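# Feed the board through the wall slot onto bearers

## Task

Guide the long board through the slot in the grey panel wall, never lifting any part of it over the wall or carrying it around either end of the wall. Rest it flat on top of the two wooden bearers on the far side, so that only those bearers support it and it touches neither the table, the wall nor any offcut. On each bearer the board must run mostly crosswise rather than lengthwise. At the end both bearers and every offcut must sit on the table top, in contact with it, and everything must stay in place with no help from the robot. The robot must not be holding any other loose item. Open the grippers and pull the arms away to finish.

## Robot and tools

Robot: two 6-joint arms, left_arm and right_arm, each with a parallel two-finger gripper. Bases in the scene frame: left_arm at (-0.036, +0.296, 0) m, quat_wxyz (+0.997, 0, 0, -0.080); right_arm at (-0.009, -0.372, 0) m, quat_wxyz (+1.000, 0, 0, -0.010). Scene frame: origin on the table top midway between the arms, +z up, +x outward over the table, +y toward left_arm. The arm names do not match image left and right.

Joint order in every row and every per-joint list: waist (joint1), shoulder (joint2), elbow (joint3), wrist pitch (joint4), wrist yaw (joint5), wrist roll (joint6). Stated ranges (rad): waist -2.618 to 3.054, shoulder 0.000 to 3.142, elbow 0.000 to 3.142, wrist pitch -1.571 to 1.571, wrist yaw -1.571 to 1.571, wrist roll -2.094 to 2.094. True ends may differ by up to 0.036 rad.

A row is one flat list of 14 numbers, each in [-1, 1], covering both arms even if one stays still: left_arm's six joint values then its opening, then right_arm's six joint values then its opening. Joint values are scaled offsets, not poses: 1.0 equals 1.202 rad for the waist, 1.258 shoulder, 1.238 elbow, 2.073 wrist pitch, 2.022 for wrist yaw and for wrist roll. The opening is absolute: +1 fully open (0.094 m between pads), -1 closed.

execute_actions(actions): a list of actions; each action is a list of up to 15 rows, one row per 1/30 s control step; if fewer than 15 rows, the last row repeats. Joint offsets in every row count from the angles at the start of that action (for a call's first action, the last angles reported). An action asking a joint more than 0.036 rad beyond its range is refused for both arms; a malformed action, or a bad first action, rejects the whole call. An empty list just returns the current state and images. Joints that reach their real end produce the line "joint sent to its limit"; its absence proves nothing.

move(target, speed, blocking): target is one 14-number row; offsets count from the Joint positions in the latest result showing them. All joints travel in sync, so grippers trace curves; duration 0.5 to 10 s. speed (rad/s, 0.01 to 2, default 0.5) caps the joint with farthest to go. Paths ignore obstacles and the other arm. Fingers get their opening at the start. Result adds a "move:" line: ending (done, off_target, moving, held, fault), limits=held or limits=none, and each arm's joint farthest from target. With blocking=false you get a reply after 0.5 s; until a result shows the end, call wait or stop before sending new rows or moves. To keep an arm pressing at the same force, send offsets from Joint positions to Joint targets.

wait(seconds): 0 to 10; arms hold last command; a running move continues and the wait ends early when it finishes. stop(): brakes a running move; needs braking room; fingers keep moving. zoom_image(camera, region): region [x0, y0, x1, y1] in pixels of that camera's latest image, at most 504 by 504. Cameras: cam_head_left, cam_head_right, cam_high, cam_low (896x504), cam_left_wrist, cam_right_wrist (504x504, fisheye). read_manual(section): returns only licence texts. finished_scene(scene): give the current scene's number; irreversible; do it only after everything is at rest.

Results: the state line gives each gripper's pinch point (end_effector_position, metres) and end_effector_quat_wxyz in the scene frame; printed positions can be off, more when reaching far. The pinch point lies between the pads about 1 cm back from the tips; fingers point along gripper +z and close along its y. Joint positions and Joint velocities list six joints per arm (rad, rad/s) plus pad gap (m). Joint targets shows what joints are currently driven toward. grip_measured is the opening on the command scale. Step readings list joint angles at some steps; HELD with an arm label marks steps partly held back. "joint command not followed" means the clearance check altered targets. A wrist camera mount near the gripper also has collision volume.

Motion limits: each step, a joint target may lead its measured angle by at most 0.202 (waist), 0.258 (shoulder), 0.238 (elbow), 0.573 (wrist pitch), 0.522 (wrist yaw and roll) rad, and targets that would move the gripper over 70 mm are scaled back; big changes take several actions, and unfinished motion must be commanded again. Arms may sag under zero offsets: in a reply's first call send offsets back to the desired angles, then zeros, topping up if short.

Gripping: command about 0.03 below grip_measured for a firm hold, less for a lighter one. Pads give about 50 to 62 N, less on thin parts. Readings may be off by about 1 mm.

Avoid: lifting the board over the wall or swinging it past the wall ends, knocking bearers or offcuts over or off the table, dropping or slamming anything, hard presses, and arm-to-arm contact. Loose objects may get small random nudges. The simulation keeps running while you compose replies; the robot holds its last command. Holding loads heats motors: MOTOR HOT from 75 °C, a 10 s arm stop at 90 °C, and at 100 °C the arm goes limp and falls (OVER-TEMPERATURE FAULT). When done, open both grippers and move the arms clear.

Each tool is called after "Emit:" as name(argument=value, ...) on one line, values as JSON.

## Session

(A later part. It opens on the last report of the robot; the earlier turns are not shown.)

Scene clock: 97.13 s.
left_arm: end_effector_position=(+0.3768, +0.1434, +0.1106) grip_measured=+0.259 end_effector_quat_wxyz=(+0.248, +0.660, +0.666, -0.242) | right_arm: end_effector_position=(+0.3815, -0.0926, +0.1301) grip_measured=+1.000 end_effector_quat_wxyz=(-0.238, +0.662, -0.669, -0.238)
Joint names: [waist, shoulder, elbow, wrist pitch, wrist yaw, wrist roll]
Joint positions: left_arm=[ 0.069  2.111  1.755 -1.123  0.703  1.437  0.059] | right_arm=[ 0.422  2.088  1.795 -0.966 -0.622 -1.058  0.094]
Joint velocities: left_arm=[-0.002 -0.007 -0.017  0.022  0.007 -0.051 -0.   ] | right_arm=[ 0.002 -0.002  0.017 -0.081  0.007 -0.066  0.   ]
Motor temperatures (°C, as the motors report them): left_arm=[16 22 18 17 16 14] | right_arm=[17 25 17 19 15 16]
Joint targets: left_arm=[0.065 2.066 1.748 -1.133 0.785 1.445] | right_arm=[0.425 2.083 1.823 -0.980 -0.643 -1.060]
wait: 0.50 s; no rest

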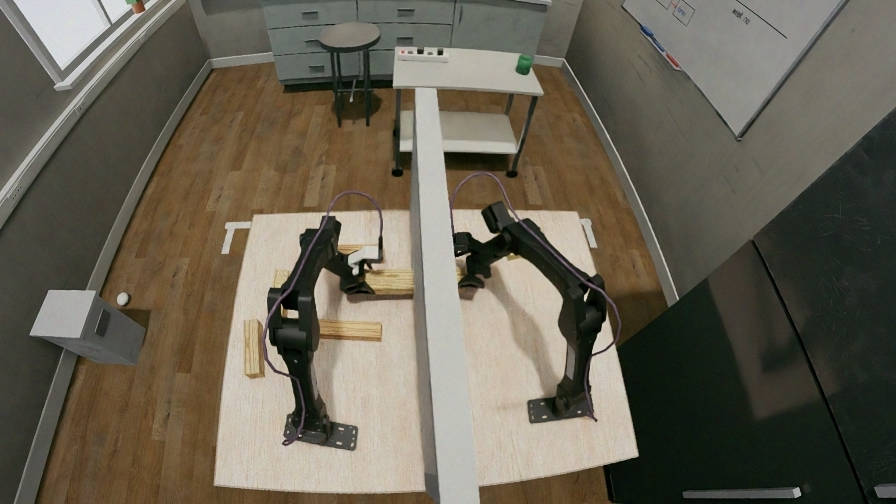

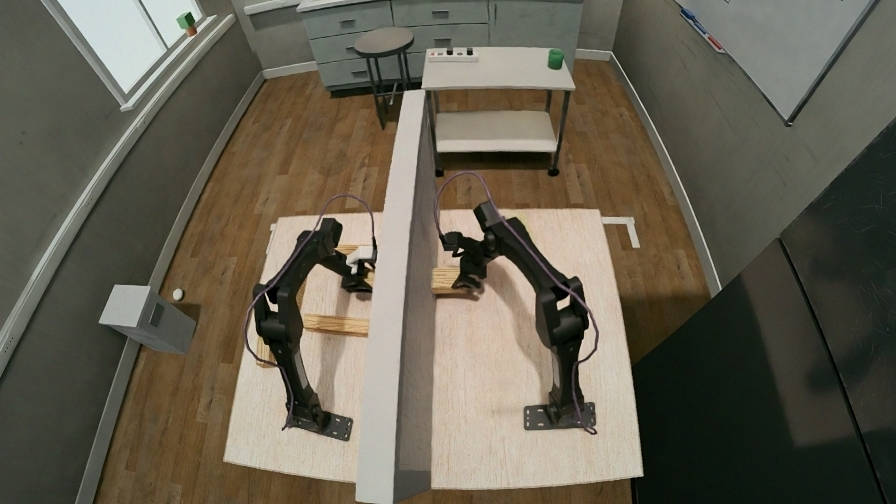

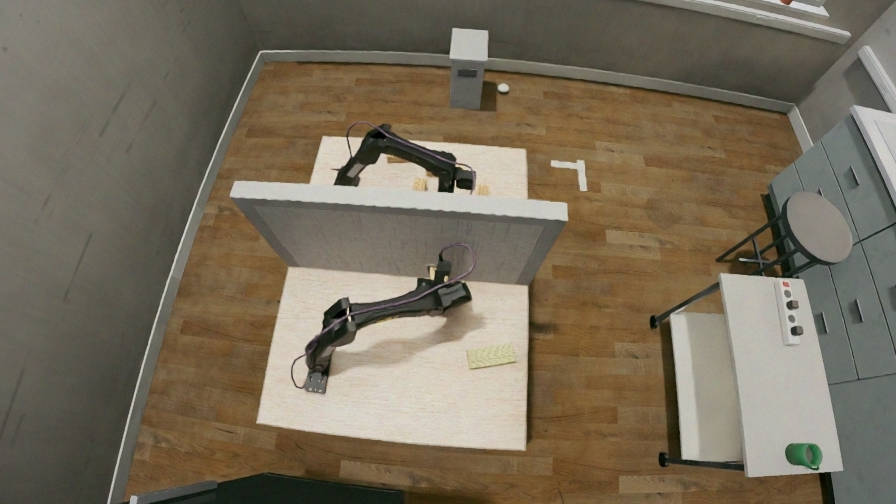

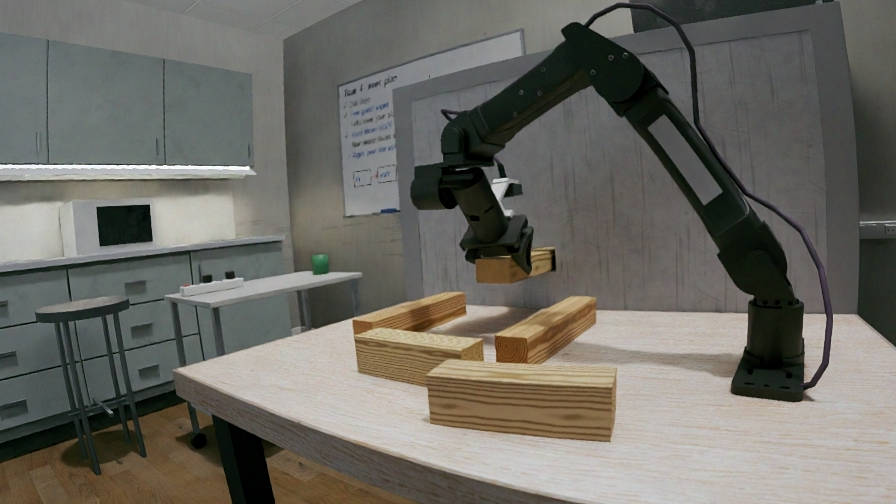

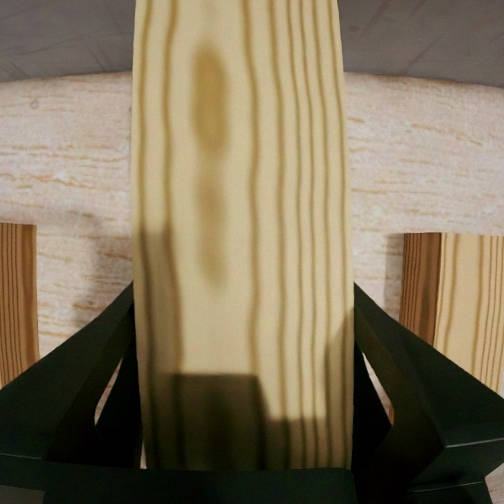

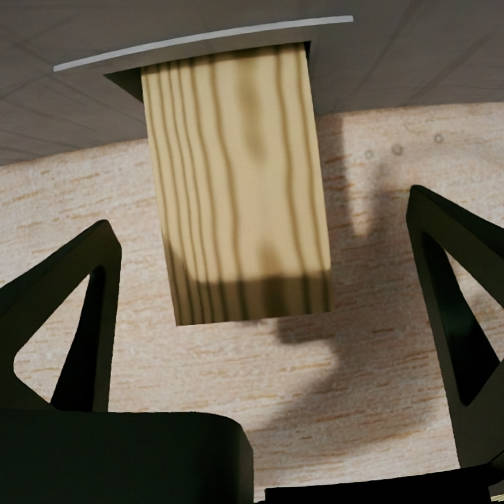

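Emit:
execute_actions(actions=[[
[0.0018,-0.0428,-0.0127,-0.0150,0.0406,0.0142,0.15, 0.0025,-0.0040,0.0226,-0.0068,-0.0104,-0.0010,1],
[0.0069,-0.0439,-0.0138,-0.0175,0.0406,0.0175,0.15, 0.0025,-0.0040,0.0226,-0.0068,-0.0104,-0.0010,1],
[0.0120,-0.0449,-0.0148,-0.0200,0.0406,0.0209,0.15, 0.0025,-0.0040,0.0226,-0.0068,-0.0104,-0.0010,1],
[0.0171,-0.0460,-0.0159,-0.0226,0.0406,0.0243,0.15, 0.0025,-0.0040,0.0226,-0.0068,-0.0104,-0.0010,1],
[0.0222,-0.0470,-0.0169,-0.0251,0.0406,0.0277,0.15, 0.0025,-0.0040,0.0226,-0.0068,-0.0104,-0.0010,1],
[0.0273,-0.0480,-0.0179,-0.0277,0.0406,0.0311,0.15, 0.0025,-0.0040,0.0226,-0.0068,-0.0104,-0.0010,1],
[0.0324,-0.0491,-0.0190,-0.0302,0.0406,0.0345,0.15, 0.0025,-0.0040,0.0226,-0.0068,-0.0104,-0.0010,1],
[0.0375,-0.0501,-0.0200,-0.0327,0.0406,0.0379,0.15, 0.0025,-0.0040,0.0226,-0.0068,-0.0104,-0.0010,1],
[0.0426,-0.0512,-0.0211,-0.0353,0.0406,0.0413,0.15, 0.0025,-0.0040,0.0226,-0.0068,-0.0104,-0.0010,1],
[0.0477,-0.0522,-0.0221,-0.0378,0.0406,0.0446,0.15, 0.0025,-0.0040,0.0226,-0.0068,-0.0104,-0.0010,1],
[0.0528,-0.0522,-0.0221,-0.0404,0.0406,0.0480,0.15, 0.0025,-0.0040,0.0226,-0.0068,-0.0104,-0.0010,1],
[0.0579,-0.0522,-0.0221,-0.0429,0.0406,0.0514,0.15, 0.0025,-0.0040,0.0226,-0.0068,-0.0104,-0.0010,1],
[0.0630,-0.0522,-0.0221,-0.0429,0.0406,0.0548,0.15, 0.0025,-0.0040,0.0226,-0.0068,-0.0104,-0.0010,1],
[0.0681,-0.0522,-0.0221,-0.0429,0.0406,0.0548,0.15, 0.0025,-0.0040,0.0226,-0.0068,-0.0104,-0.0010,1],
[0.0732,-0.0522,-0.0221,-0.0429,0.0406,0.0548,0.15, 0.0025,-0.0040,0.0226,-0.0068,-0.0104,-0.0010,1]
]])

Emit:
wait(seconds=0.5)

Scene clock: 98.67 s.
left_arm: end_effector_position=(+0.3689, +0.1738, +0.1130) grip_measured=+0.259 end_effector_quat_wxyz=(+0.245, +0.658, +0.669, -0.242) | right_arm: end_effector_position=(+0.3811, -0.0928, +0.1299) grip_measured=+1.000 end_effector_quat_wxyz=(-0.237, +0.662, -0.670, -0.239)
Joint names: [waist, shoulder, elbow, wrist pitch, wrist yaw, wrist roll]
Joint positions: left_arm=[ 0.141  2.09   1.736 -1.188  0.703  1.524  0.059] | right_arm=[ 0.422  2.088  1.795 -0.968 -0.622 -1.058  0.094]
Joint velocities: left_arm=[ 0.198 -0.002  0.007 -0.11  -0.022  0.095 -0.001] | right_arm=[-0.017 -0.012 -0.017  0.066 -0.051 -0.037  0.   ]
Motor temperatures (°C, as the motors report them): left_arm=[16 23 17 17 16 14] | right_arm=[17 25 17 19 15 16]
Joint targets: left_arm=[0.157 2.045 1.728 -1.212 0.785 1.548] | right_arm=[0.425 2.083 1.823 -0.980 -0.643 -1.060]
Step readings (joint positions):
0: left_arm=[0.069 2.111 1.755 -1.123 0.703 1.437] | right_arm=[0.422 2.088 1.795 -0.968 -0.622 -1.058]
1: left_arm=[0.069 2.111 1.755 -1.124 0.703 1.440] | right_arm=[0.422 2.088 1.795 -0.968 -0.622 -1.058]
2: left_arm=[0.069 2.111 1.755 -1.127 0.703 1.445] | right_arm=[0.422 2.088 1.795 -0.968 -0.622 -1.058]
4: left_arm=[0.071 2.106 1.749 -1.134 0.703 1.455] | right_arm=[0.422 2.088 1.795 -0.968 -0.622 -1.058]
8: left_arm=[0.088 2.096 1.739 -1.159 0.703 1.481] | right_arm=[0.422 2.088 1.795 -0.968 -0.622 -1.058]
15: Joint positions above

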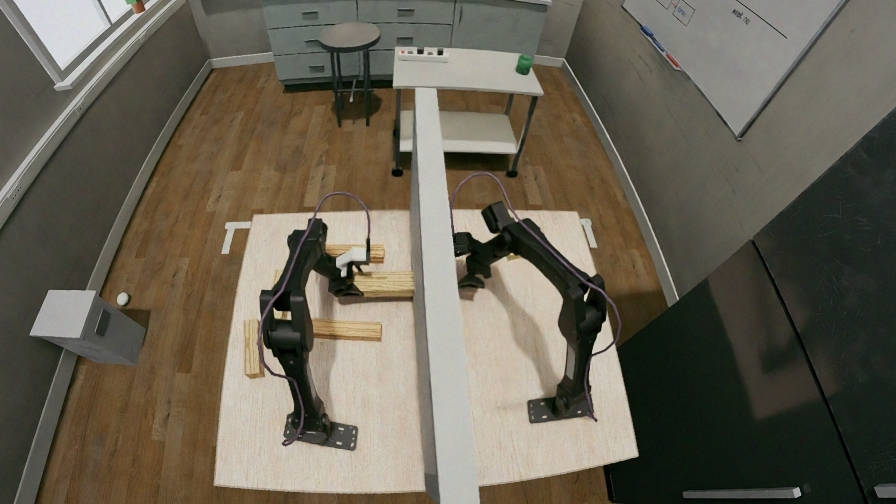

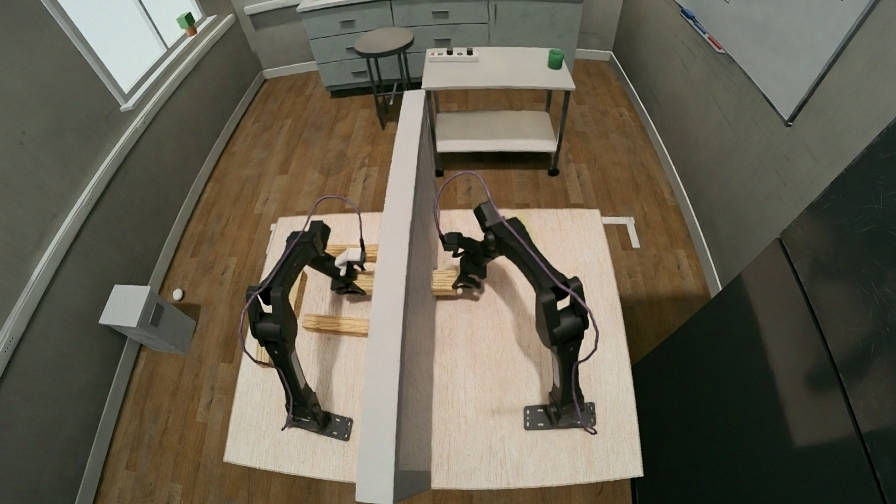

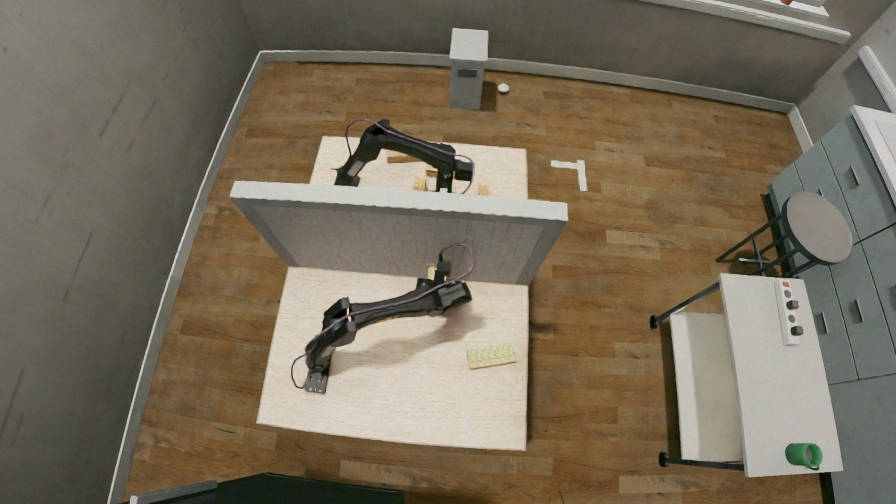

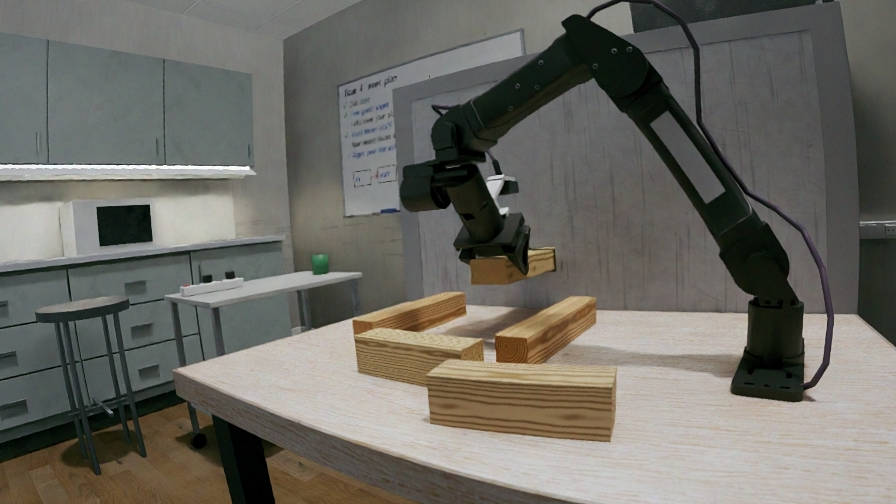

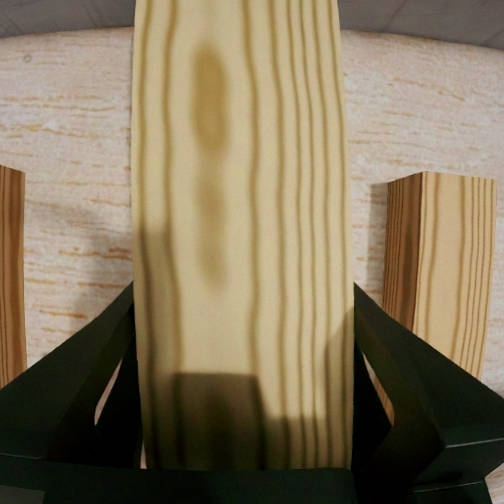

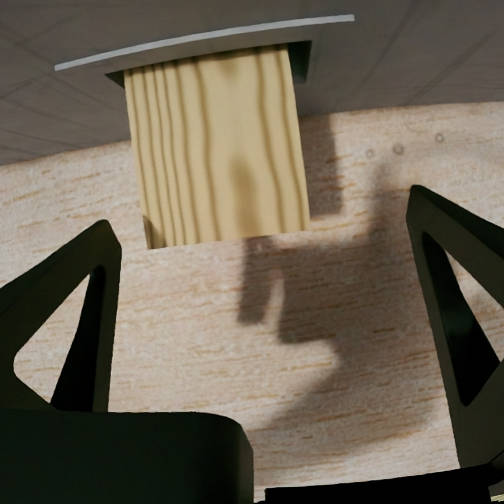

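Scene clock: 99.17 s.
left_arm: end_effector_position=(+0.3696, +0.1809, +0.1128) grip_measured=+0.259 end_effector_quat_wxyz=(+0.246, +0.658, +0.670, -0.239) | right_arm: end_effector_position=(+0.3811, -0.0928, +0.1299) grip_measured=+1.000 end_effector_quat_wxyz=(-0.237, +0.662, -0.670, -0.239)
Joint names: [waist, shoulder, elbow, wrist pitch, wrist yaw, wrist roll]
Joint positions: left_arm=[ 0.158  2.09   1.736 -1.195  0.701  1.541  0.059] | right_arm=[ 0.422  2.088  1.795 -0.968 -0.622 -1.058  0.094]
Joint velocities: left_arm=[-0.027 -0.012 -0.012 -0.022  0.022 -0.081 -0.   ] | right_arm=[-0.002 -0.002 -0.012  0.037 -0.007 -0.007  0.   ]
Motor temperatures (°C, as the motors report them): left_arm=[16 23 17 17 16 14] | right_arm=[17 25 17 19 15 16]
Joint targets: left_arm=[0.158 2.045 1.728 -1.212 0.785 1.548] | right_arm=[0.425 2.083 1.823 -0.980 -0.643 -1.060]
wait: 0.50 s; no rest

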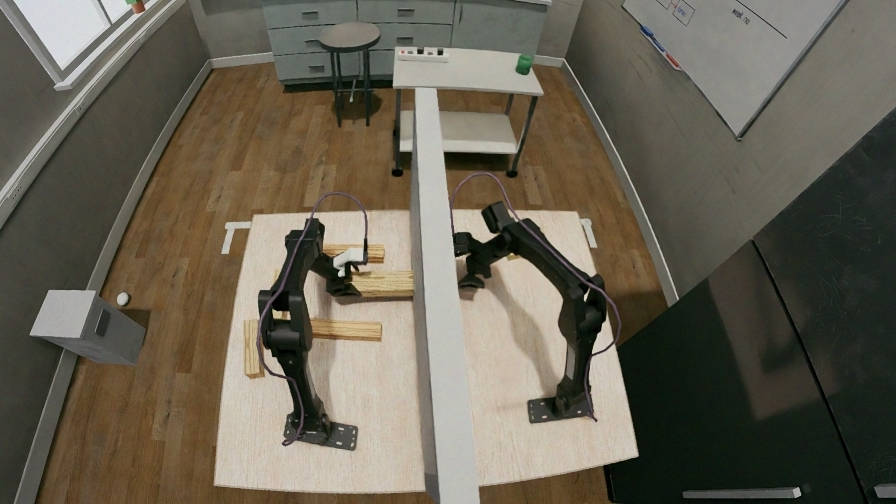

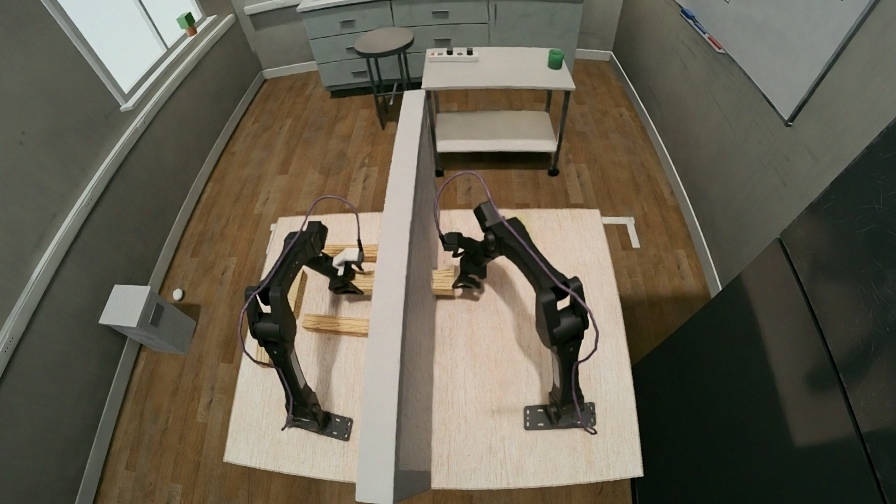

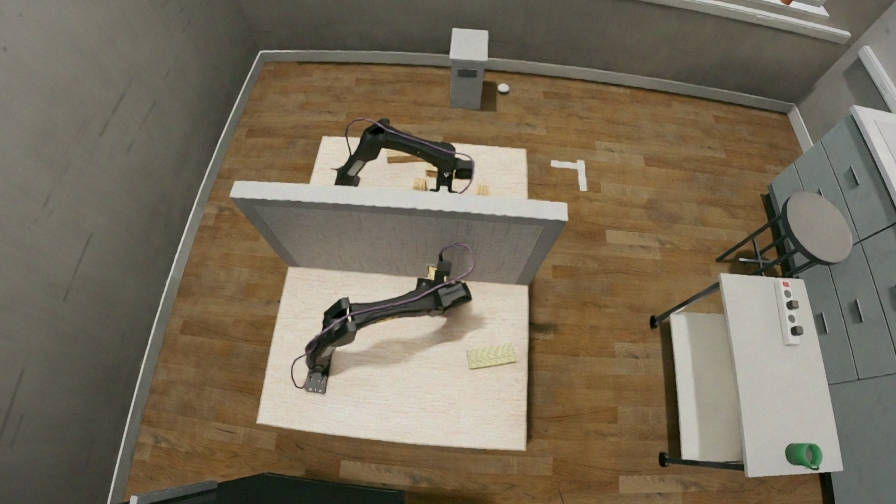

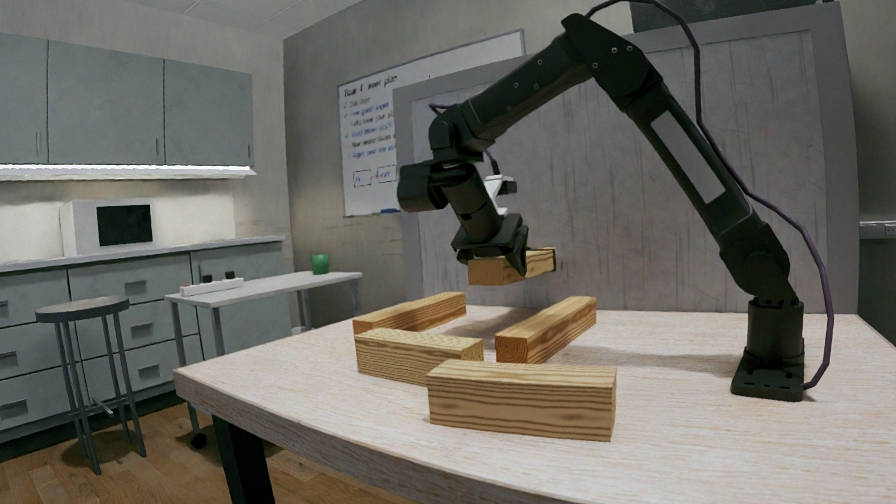

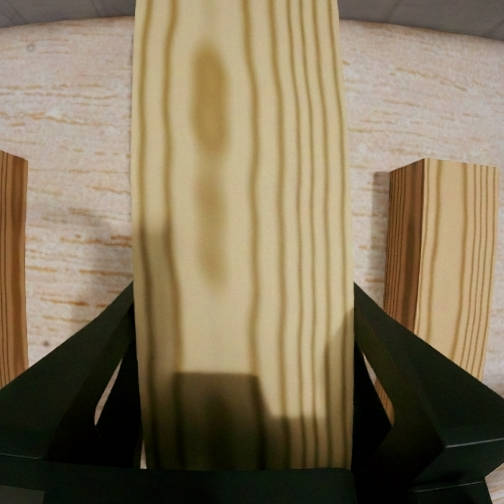

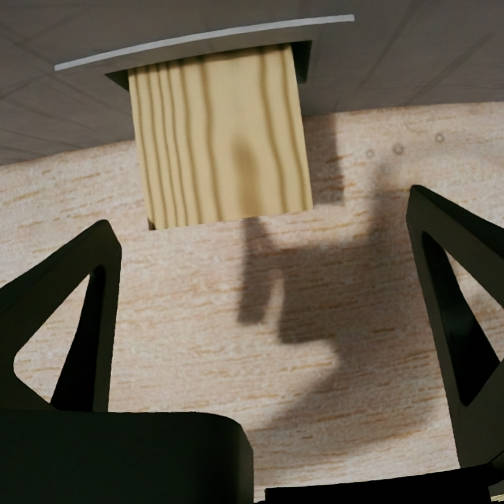

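Emit:
execute_actions(actions=[[
[0.0092,-0.0408,-0.0115,-0.0125,0.0415,0.0100,0.15, 0.0025,-0.0040,0.0226,-0.0058,-0.0104,-0.0010,1],
[0.0145,-0.0424,-0.0143,-0.0138,0.0415,0.0125,0.15, 0.0025,-0.0040,0.0226,-0.0058,-0.0104,-0.0010,1],
[0.0197,-0.0440,-0.0171,-0.0150,0.0415,0.0151,0.15, 0.0025,-0.0040,0.0226,-0.0058,-0.0104,-0.0010,1],
[0.0249,-0.0456,-0.0199,-0.0163,0.0415,0.0177,0.15, 0.0025,-0.0040,0.0226,-0.0058,-0.0104,-0.0010,1],
[0.0302,-0.0472,-0.0226,-0.0175,0.0415,0.0203,0.15, 0.0025,-0.0040,0.0226,-0.0058,-0.0104,-0.0010,1],
[0.0354,-0.0488,-0.0254,-0.0187,0.0415,0.0229,0.15, 0.0025,-0.0040,0.0226,-0.0058,-0.0104,-0.0010,1],
[0.0406,-0.0504,-0.0282,-0.0200,0.0415,0.0254,0.15, 0.0025,-0.0040,0.0226,-0.0058,-0.0104,-0.0010,1],
[0.0459,-0.0519,-0.0310,-0.0212,0.0415,0.0280,0.15, 0.0025,-0.0040,0.0226,-0.0058,-0.0104,-0.0010,1],
[0.0511,-0.0535,-0.0338,-0.0225,0.0415,0.0306,0.15, 0.0025,-0.0040,0.0226,-0.0058,-0.0104,-0.0010,1],
[0.0563,-0.0551,-0.0366,-0.0237,0.0415,0.0332,0.15, 0.0025,-0.0040,0.0226,-0.0058,-0.0104,-0.0010,1],
[0.0616,-0.0567,-0.0394,-0.0249,0.0415,0.0358,0.15, 0.0025,-0.0040,0.0226,-0.0058,-0.0104,-0.0010,1],
[0.0668,-0.0583,-0.0421,-0.0262,0.0415,0.0383,0.15, 0.0025,-0.0040,0.0226,-0.0058,-0.0104,-0.0010,1],
[0.0720,-0.0599,-0.0449,-0.0268,0.0415,0.0409,0.15, 0.0025,-0.0040,0.0226,-0.0058,-0.0104,-0.0010,1],
[0.0773,-0.0615,-0.0477,-0.0268,0.0415,0.0422,0.15, 0.0025,-0.0040,0.0226,-0.0058,-0.0104,-0.0010,1],
[0.0825,-0.0631,-0.0505,-0.0268,0.0415,0.0422,0.15, 0.0025,-0.0040,0.0226,-0.0058,-0.0104,-0.0010,1]
]])

Scene clock: 100.70 s.
left_arm: end_effector_position=(+0.3608, +0.2136, +0.1129) grip_measured=+0.259 end_effector_quat_wxyz=(+0.249, +0.646, +0.682, -0.236) | right_arm: end_effector_position=(+0.3811, -0.0928, +0.1299) grip_measured=+1.000 end_effector_quat_wxyz=(-0.237, +0.662, -0.670, -0.239)
Joint names: [waist, shoulder, elbow, wrist pitch, wrist yaw, wrist roll]
Joint positions: left_arm=[ 0.241  2.058  1.688 -1.222  0.701  1.604  0.059] | right_arm=[ 0.422  2.088  1.795 -0.968 -0.622 -1.058  0.094]
Joint velocities: left_arm=[ 0.164 -0.071 -0.1   -0.007  0.007  0.095 -0.001] | right_arm=[-0.002  0.007 -0.007 -0.037 -0.007 -0.007  0.   ]
Motor temperatures (°C, as the motors report them): left_arm=[16 23 17 17 16 14] | right_arm=[17 25 17 19 15 16]
Joint targets: left_arm=[0.257 2.011 1.674 -1.250 0.785 1.626] | right_arm=[0.425 2.083 1.823 -0.980 -0.643 -1.060]
Step readings (joint positions):
0: left_arm=[0.158 2.090 1.736 -1.195 0.701 1.542] | right_arm=[0.422 2.088 1.795 -0.968 -0.622 -1.058]
1: left_arm=[0.158 2.090 1.736 -1.195 0.701 1.543] | right_arm=[0.422 2.088 1.795 -0.968 -0.622 -1.058]
2: left_arm=[0.158 2.090 1.736 -1.197 0.701 1.546] | right_arm=[0.422 2.088 1.795 -0.968 -0.622 -1.058]
4: left_arm=[0.163 2.085 1.728 -1.198 0.701 1.554] | right_arm=[0.422 2.088 1.795 -0.968 -0.622 -1.058]
8: left_arm=[0.188 2.073 1.710 -1.211 0.701 1.572] | right_arm=[0.422 2.088 1.795 -0.968 -0.622 -1.058]
15: Joint positions above

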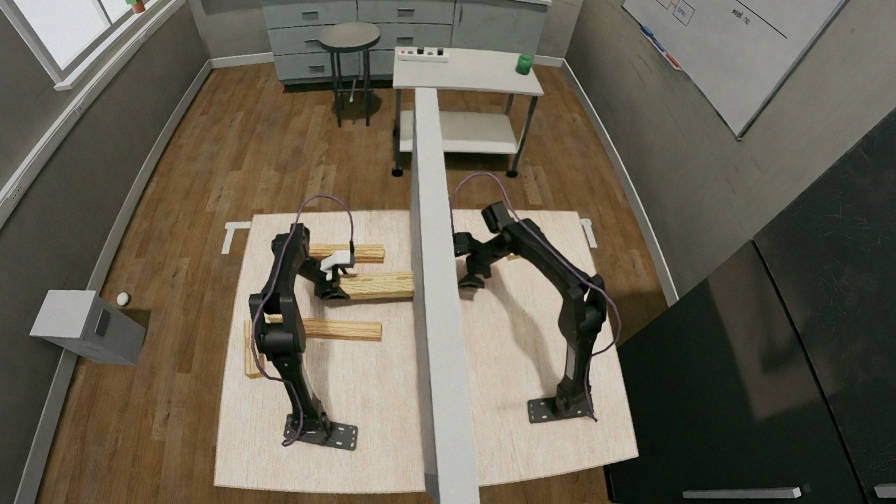

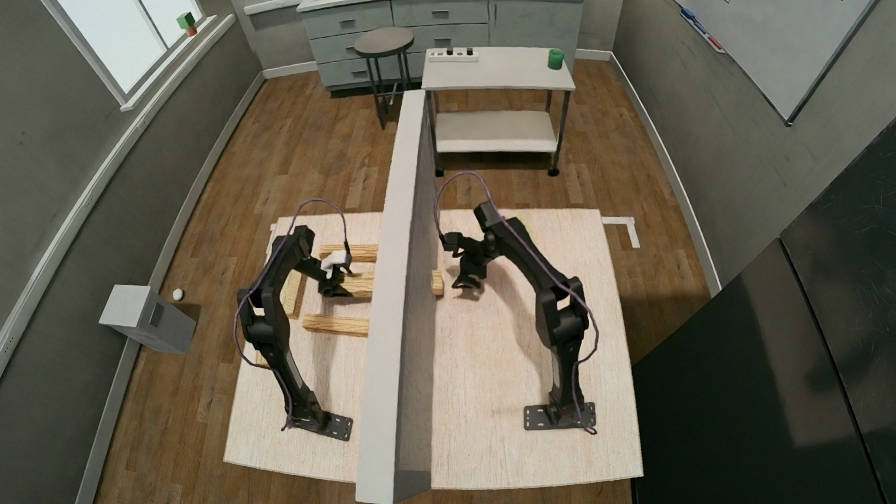

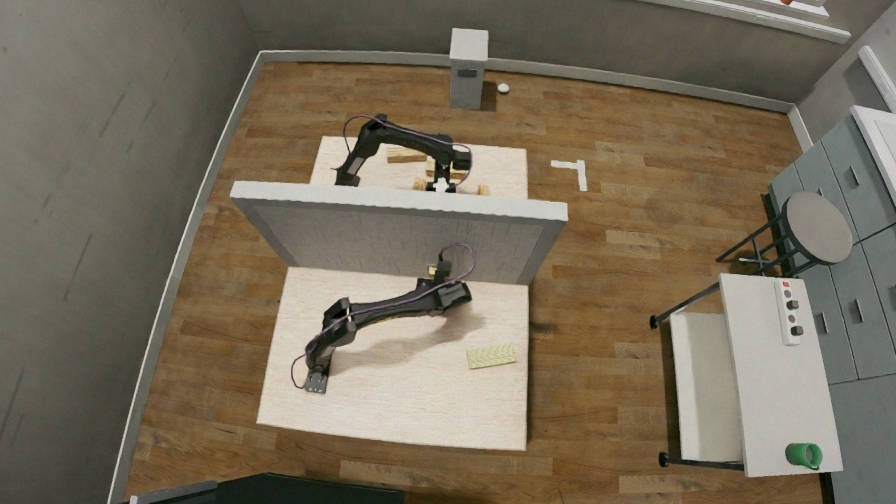

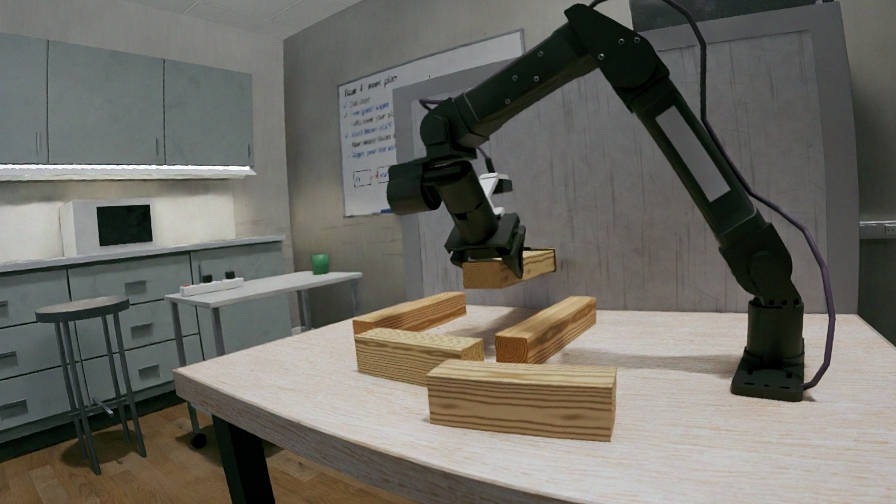

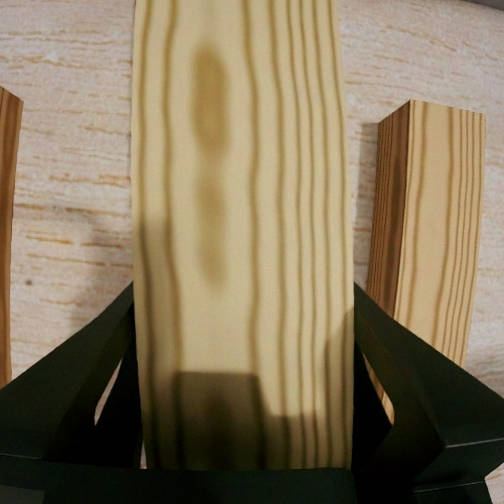

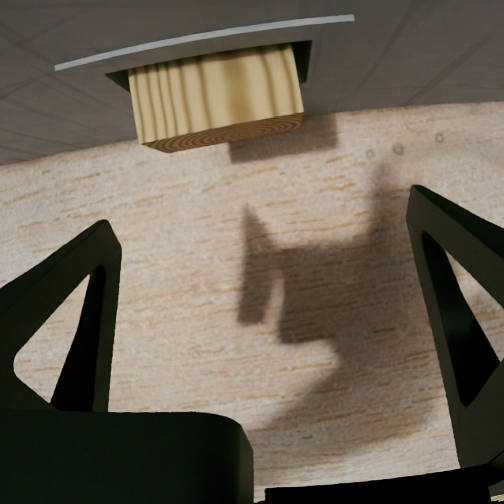

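Emit:
execute_actions(actions=[])

Scene clock: 100.90 s.
left_arm: end_effector_position=(+0.3599, +0.2193, +0.1126) grip_measured=+0.259 end_effector_quat_wxyz=(+0.250, +0.644, +0.684, -0.235) | right_arm: end_effector_position=(+0.3811, -0.0928, +0.1299) grip_measured=+1.000 end_effector_quat_wxyz=(-0.237, +0.662, -0.670, -0.239)
Joint names: [waist, shoulder, elbow, wrist pitch, wrist yaw, wrist roll]
Joint positions: left_arm=[ 0.256  2.055  1.682 -1.226  0.7    1.616  0.059] | right_arm=[ 0.422  2.088  1.795 -0.968 -0.622 -1.058  0.094]
Joint velocities: left_arm=[-0.007  0.012 -0.012 -0.007 -0.007  0.066 -0.001] | right_arm=[0.012 0.007 0.002 0.037 0.037 0.007 0.   ]
Motor temperatures (°C, as the motors report them): left_arm=[16 23 17 17 16 14] | right_arm=[17 25 17 19 15 16]
Joint targets: left_arm=[0.257 2.011 1.673 -1.250 0.785 1.626] | right_arm=[0.425 2.083 1.823 -0.980 -0.643 -1.060]

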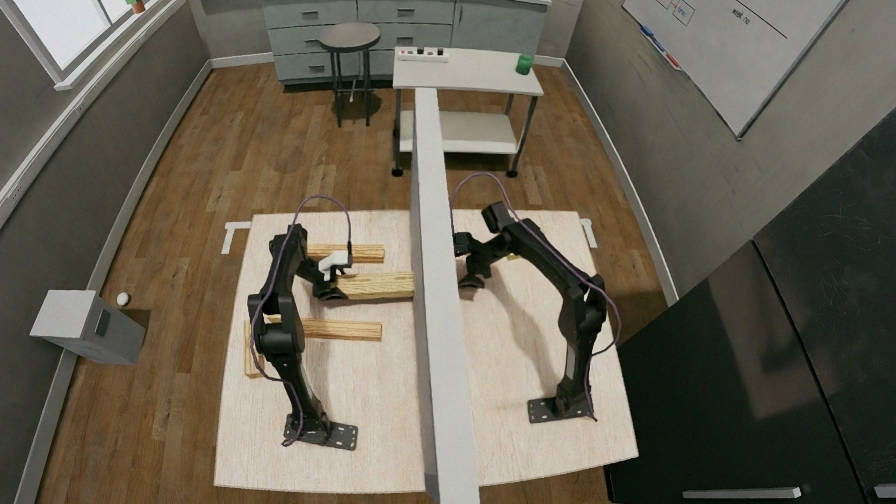

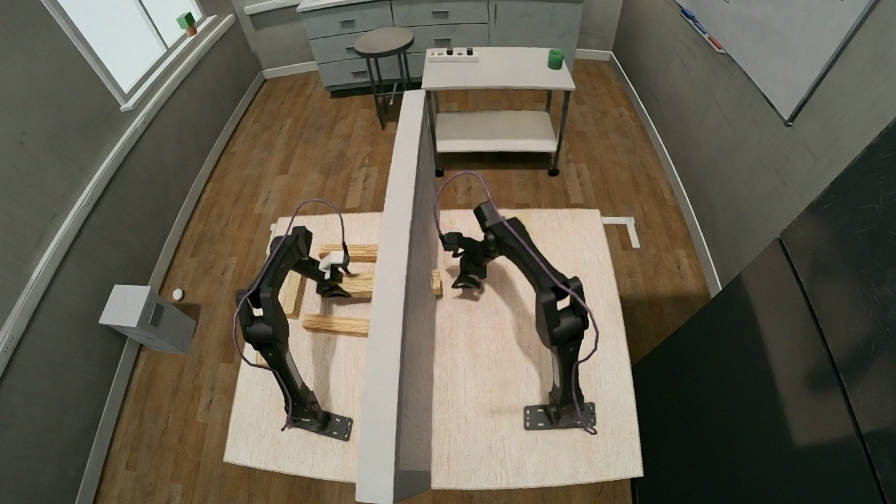

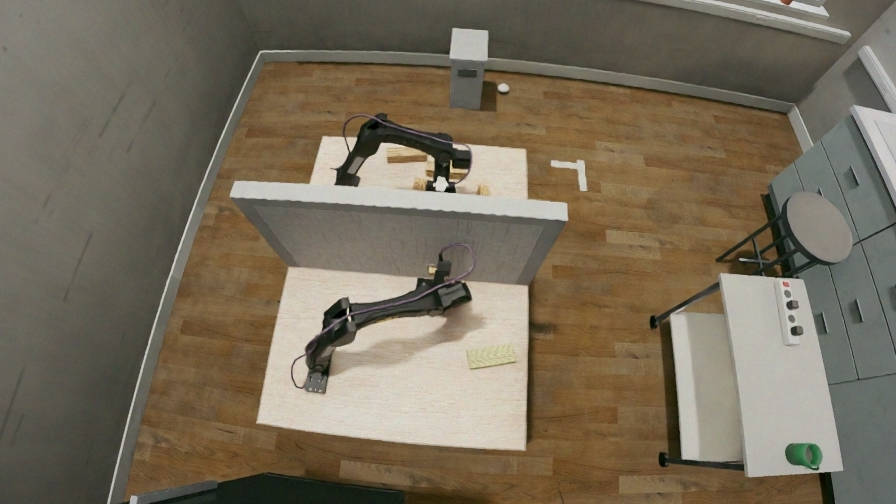

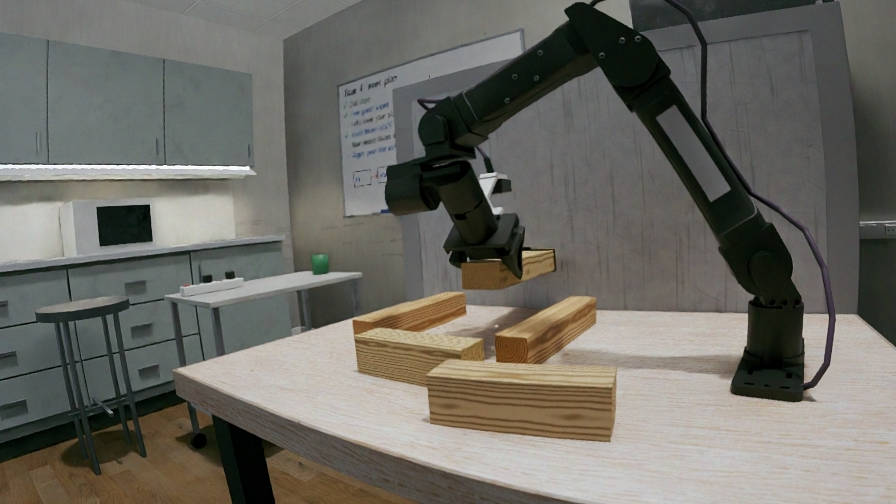

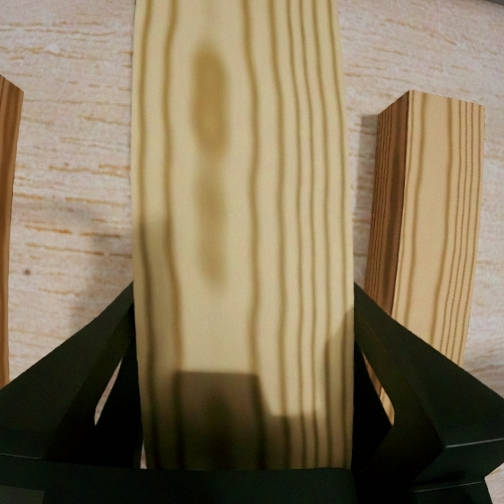

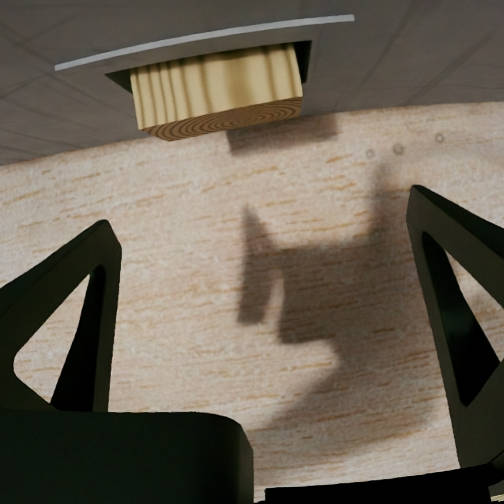

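Emit:
execute_actions(actions=[[
[0.0105,-0.0409,-0.0149,-0.0116,0.0420,0.0095,0.15, 0.0025,-0.0040,0.0226,-0.0058,-0.0104,-0.0010,1],
[0.0161,-0.0439,-0.0197,-0.0116,0.0420,0.0111,0.15, 0.0025,-0.0040,0.0226,-0.0058,-0.0104,-0.0010,1],
[0.0218,-0.0470,-0.0246,-0.0116,0.0420,0.0126,0.15, 0.0025,-0.0040,0.0226,-0.0058,-0.0104,-0.0010,1],
[0.0274,-0.0502,-0.0296,-0.0116,0.0420,0.0141,0.15, 0.0025,-0.0040,0.0226,-0.0058,-0.0104,-0.0010,1],
[0.0331,-0.0535,-0.0349,-0.0116,0.0420,0.0157,0.15, 0.0025,-0.0040,0.0226,-0.0058,-0.0104,-0.0010,1],
[0.0387,-0.0569,-0.0402,-0.0116,0.0420,0.0172,0.15, 0.0025,-0.0040,0.0226,-0.0058,-0.0104,-0.0010,1],
[0.0444,-0.0604,-0.0457,-0.0116,0.0420,0.0188,0.15, 0.0025,-0.0040,0.0226,-0.0058,-0.0104,-0.0010,1],
[0.0500,-0.0640,-0.0514,-0.0116,0.0420,0.0203,0.15, 0.0025,-0.0040,0.0226,-0.0058,-0.0104,-0.0010,1],
[0.0557,-0.0676,-0.0572,-0.0116,0.0420,0.0218,0.15, 0.0025,-0.0040,0.0226,-0.0058,-0.0104,-0.0010,1],
[0.0613,-0.0714,-0.0632,-0.0116,0.0420,0.0234,0.15, 0.0025,-0.0040,0.0226,-0.0058,-0.0104,-0.0010,1],
[0.0670,-0.0753,-0.0693,-0.0116,0.0420,0.0249,0.15, 0.0025,-0.0040,0.0226,-0.0058,-0.0104,-0.0010,1],
[0.0726,-0.0792,-0.0756,-0.0116,0.0420,0.0265,0.15, 0.0025,-0.0040,0.0226,-0.0058,-0.0104,-0.0010,1],
[0.0783,-0.0833,-0.0820,-0.0116,0.0420,0.0280,0.15, 0.0025,-0.0040,0.0226,-0.0058,-0.0104,-0.0010,1],
[0.0839,-0.0875,-0.0886,-0.0116,0.0420,0.0280,0.15, 0.0025,-0.0040,0.0226,-0.0058,-0.0104,-0.0010,1],
[0.0896,-0.0917,-0.0953,-0.0116,0.0420,0.0280,0.15, 0.0025,-0.0040,0.0226,-0.0058,-0.0104,-0.0010,1]
]])

Scene clock: 102.13 s.
left_arm: end_effector_position=(+0.3426, +0.2513, +0.1126) grip_measured=+0.259 end_effector_quat_wxyz=(+0.256, +0.622, +0.703, -0.230) | right_arm: end_effector_position=(+0.3811, -0.0928, +0.1299) grip_measured=+1.000 end_effector_quat_wxyz=(-0.237, +0.662, -0.670, -0.239)
Joint names: [waist, shoulder, elbow, wrist pitch, wrist yaw, wrist roll]
Joint positions: left_arm=[ 0.347  1.99   1.587 -1.227  0.7    1.657  0.059] | right_arm=[ 0.422  2.088  1.795 -0.968 -0.622 -1.058  0.094]
Joint velocities: left_arm=[ 0.178 -0.139 -0.252 -0.022  0.022  0.066  0.001] | right_arm=[ 0.002 -0.007 -0.002  0.037 -0.037  0.022  0.   ]
Motor temperatures (°C, as the motors report them): left_arm=[16 23 17 17 16 14] | right_arm=[17 25 17 18 15 16]
Joint targets: left_arm=[0.363 1.939 1.564 -1.250 0.785 1.672] | right_arm=[0.425 2.083 1.823 -0.980 -0.643 -1.060]
Step readings (joint positions):
0: left_arm=[0.256 2.055 1.682 -1.227 0.700 1.620] | right_arm=[0.422 2.088 1.795 -0.968 -0.622 -1.058]
1: left_arm=[0.256 2.055 1.682 -1.227 0.700 1.621] | right_arm=[0.422 2.088 1.795 -0.968 -0.622 -1.058]
2: left_arm=[0.257 2.053 1.679 -1.226 0.700 1.623] | right_arm=[0.422 2.088 1.795 -0.968 -0.622 -1.058]
4: left_arm=[0.263 2.045 1.665 -1.226 0.700 1.627] | right_arm=[0.422 2.088 1.795 -0.968 -0.622 -1.058]
8: left_arm=[0.292 2.026 1.638 -1.227 0.700 1.637] | right_arm=[0.422 2.088 1.795 -0.968 -0.622 -1.058]
15: Joint positions above

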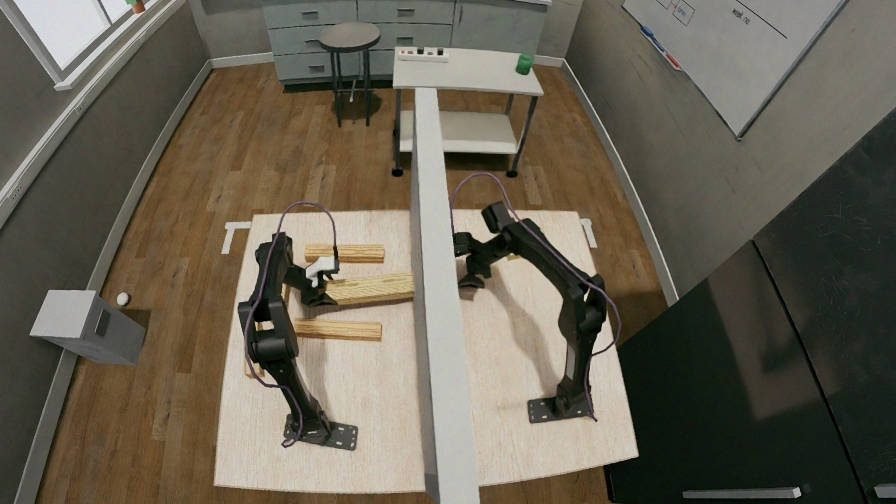

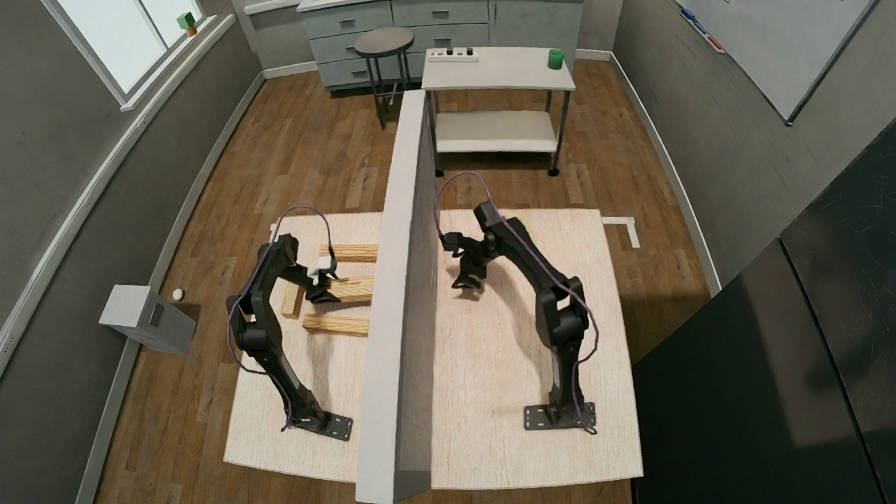

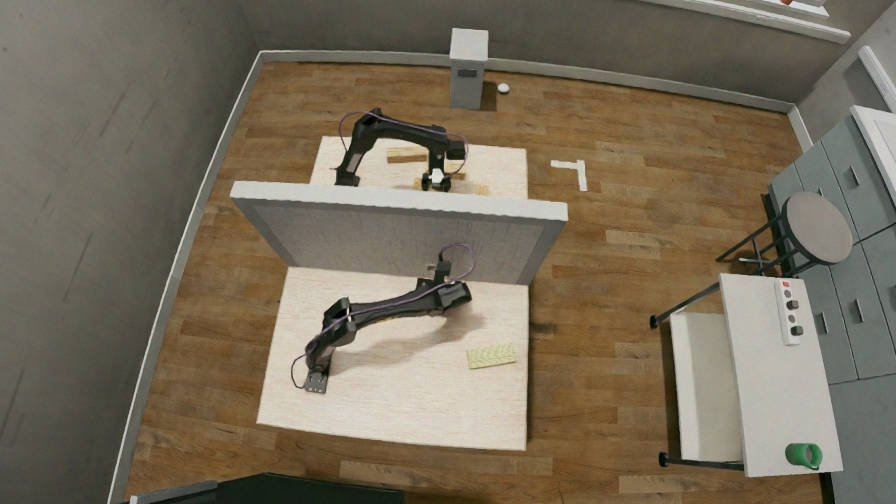

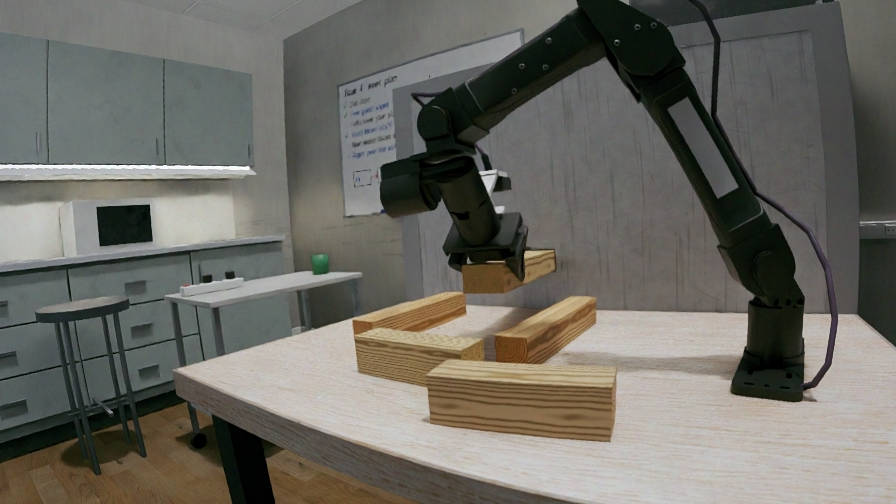

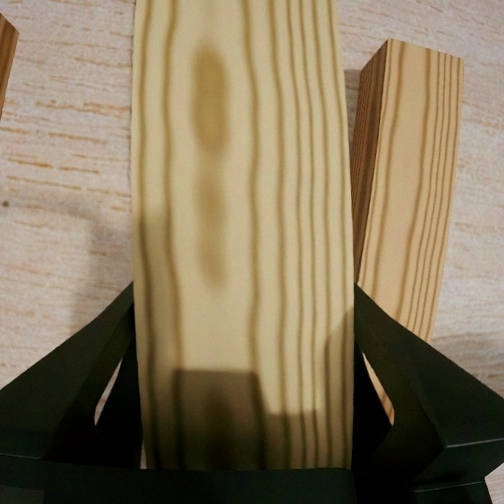

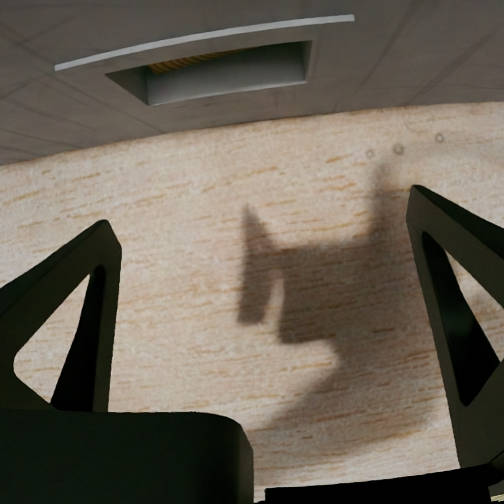

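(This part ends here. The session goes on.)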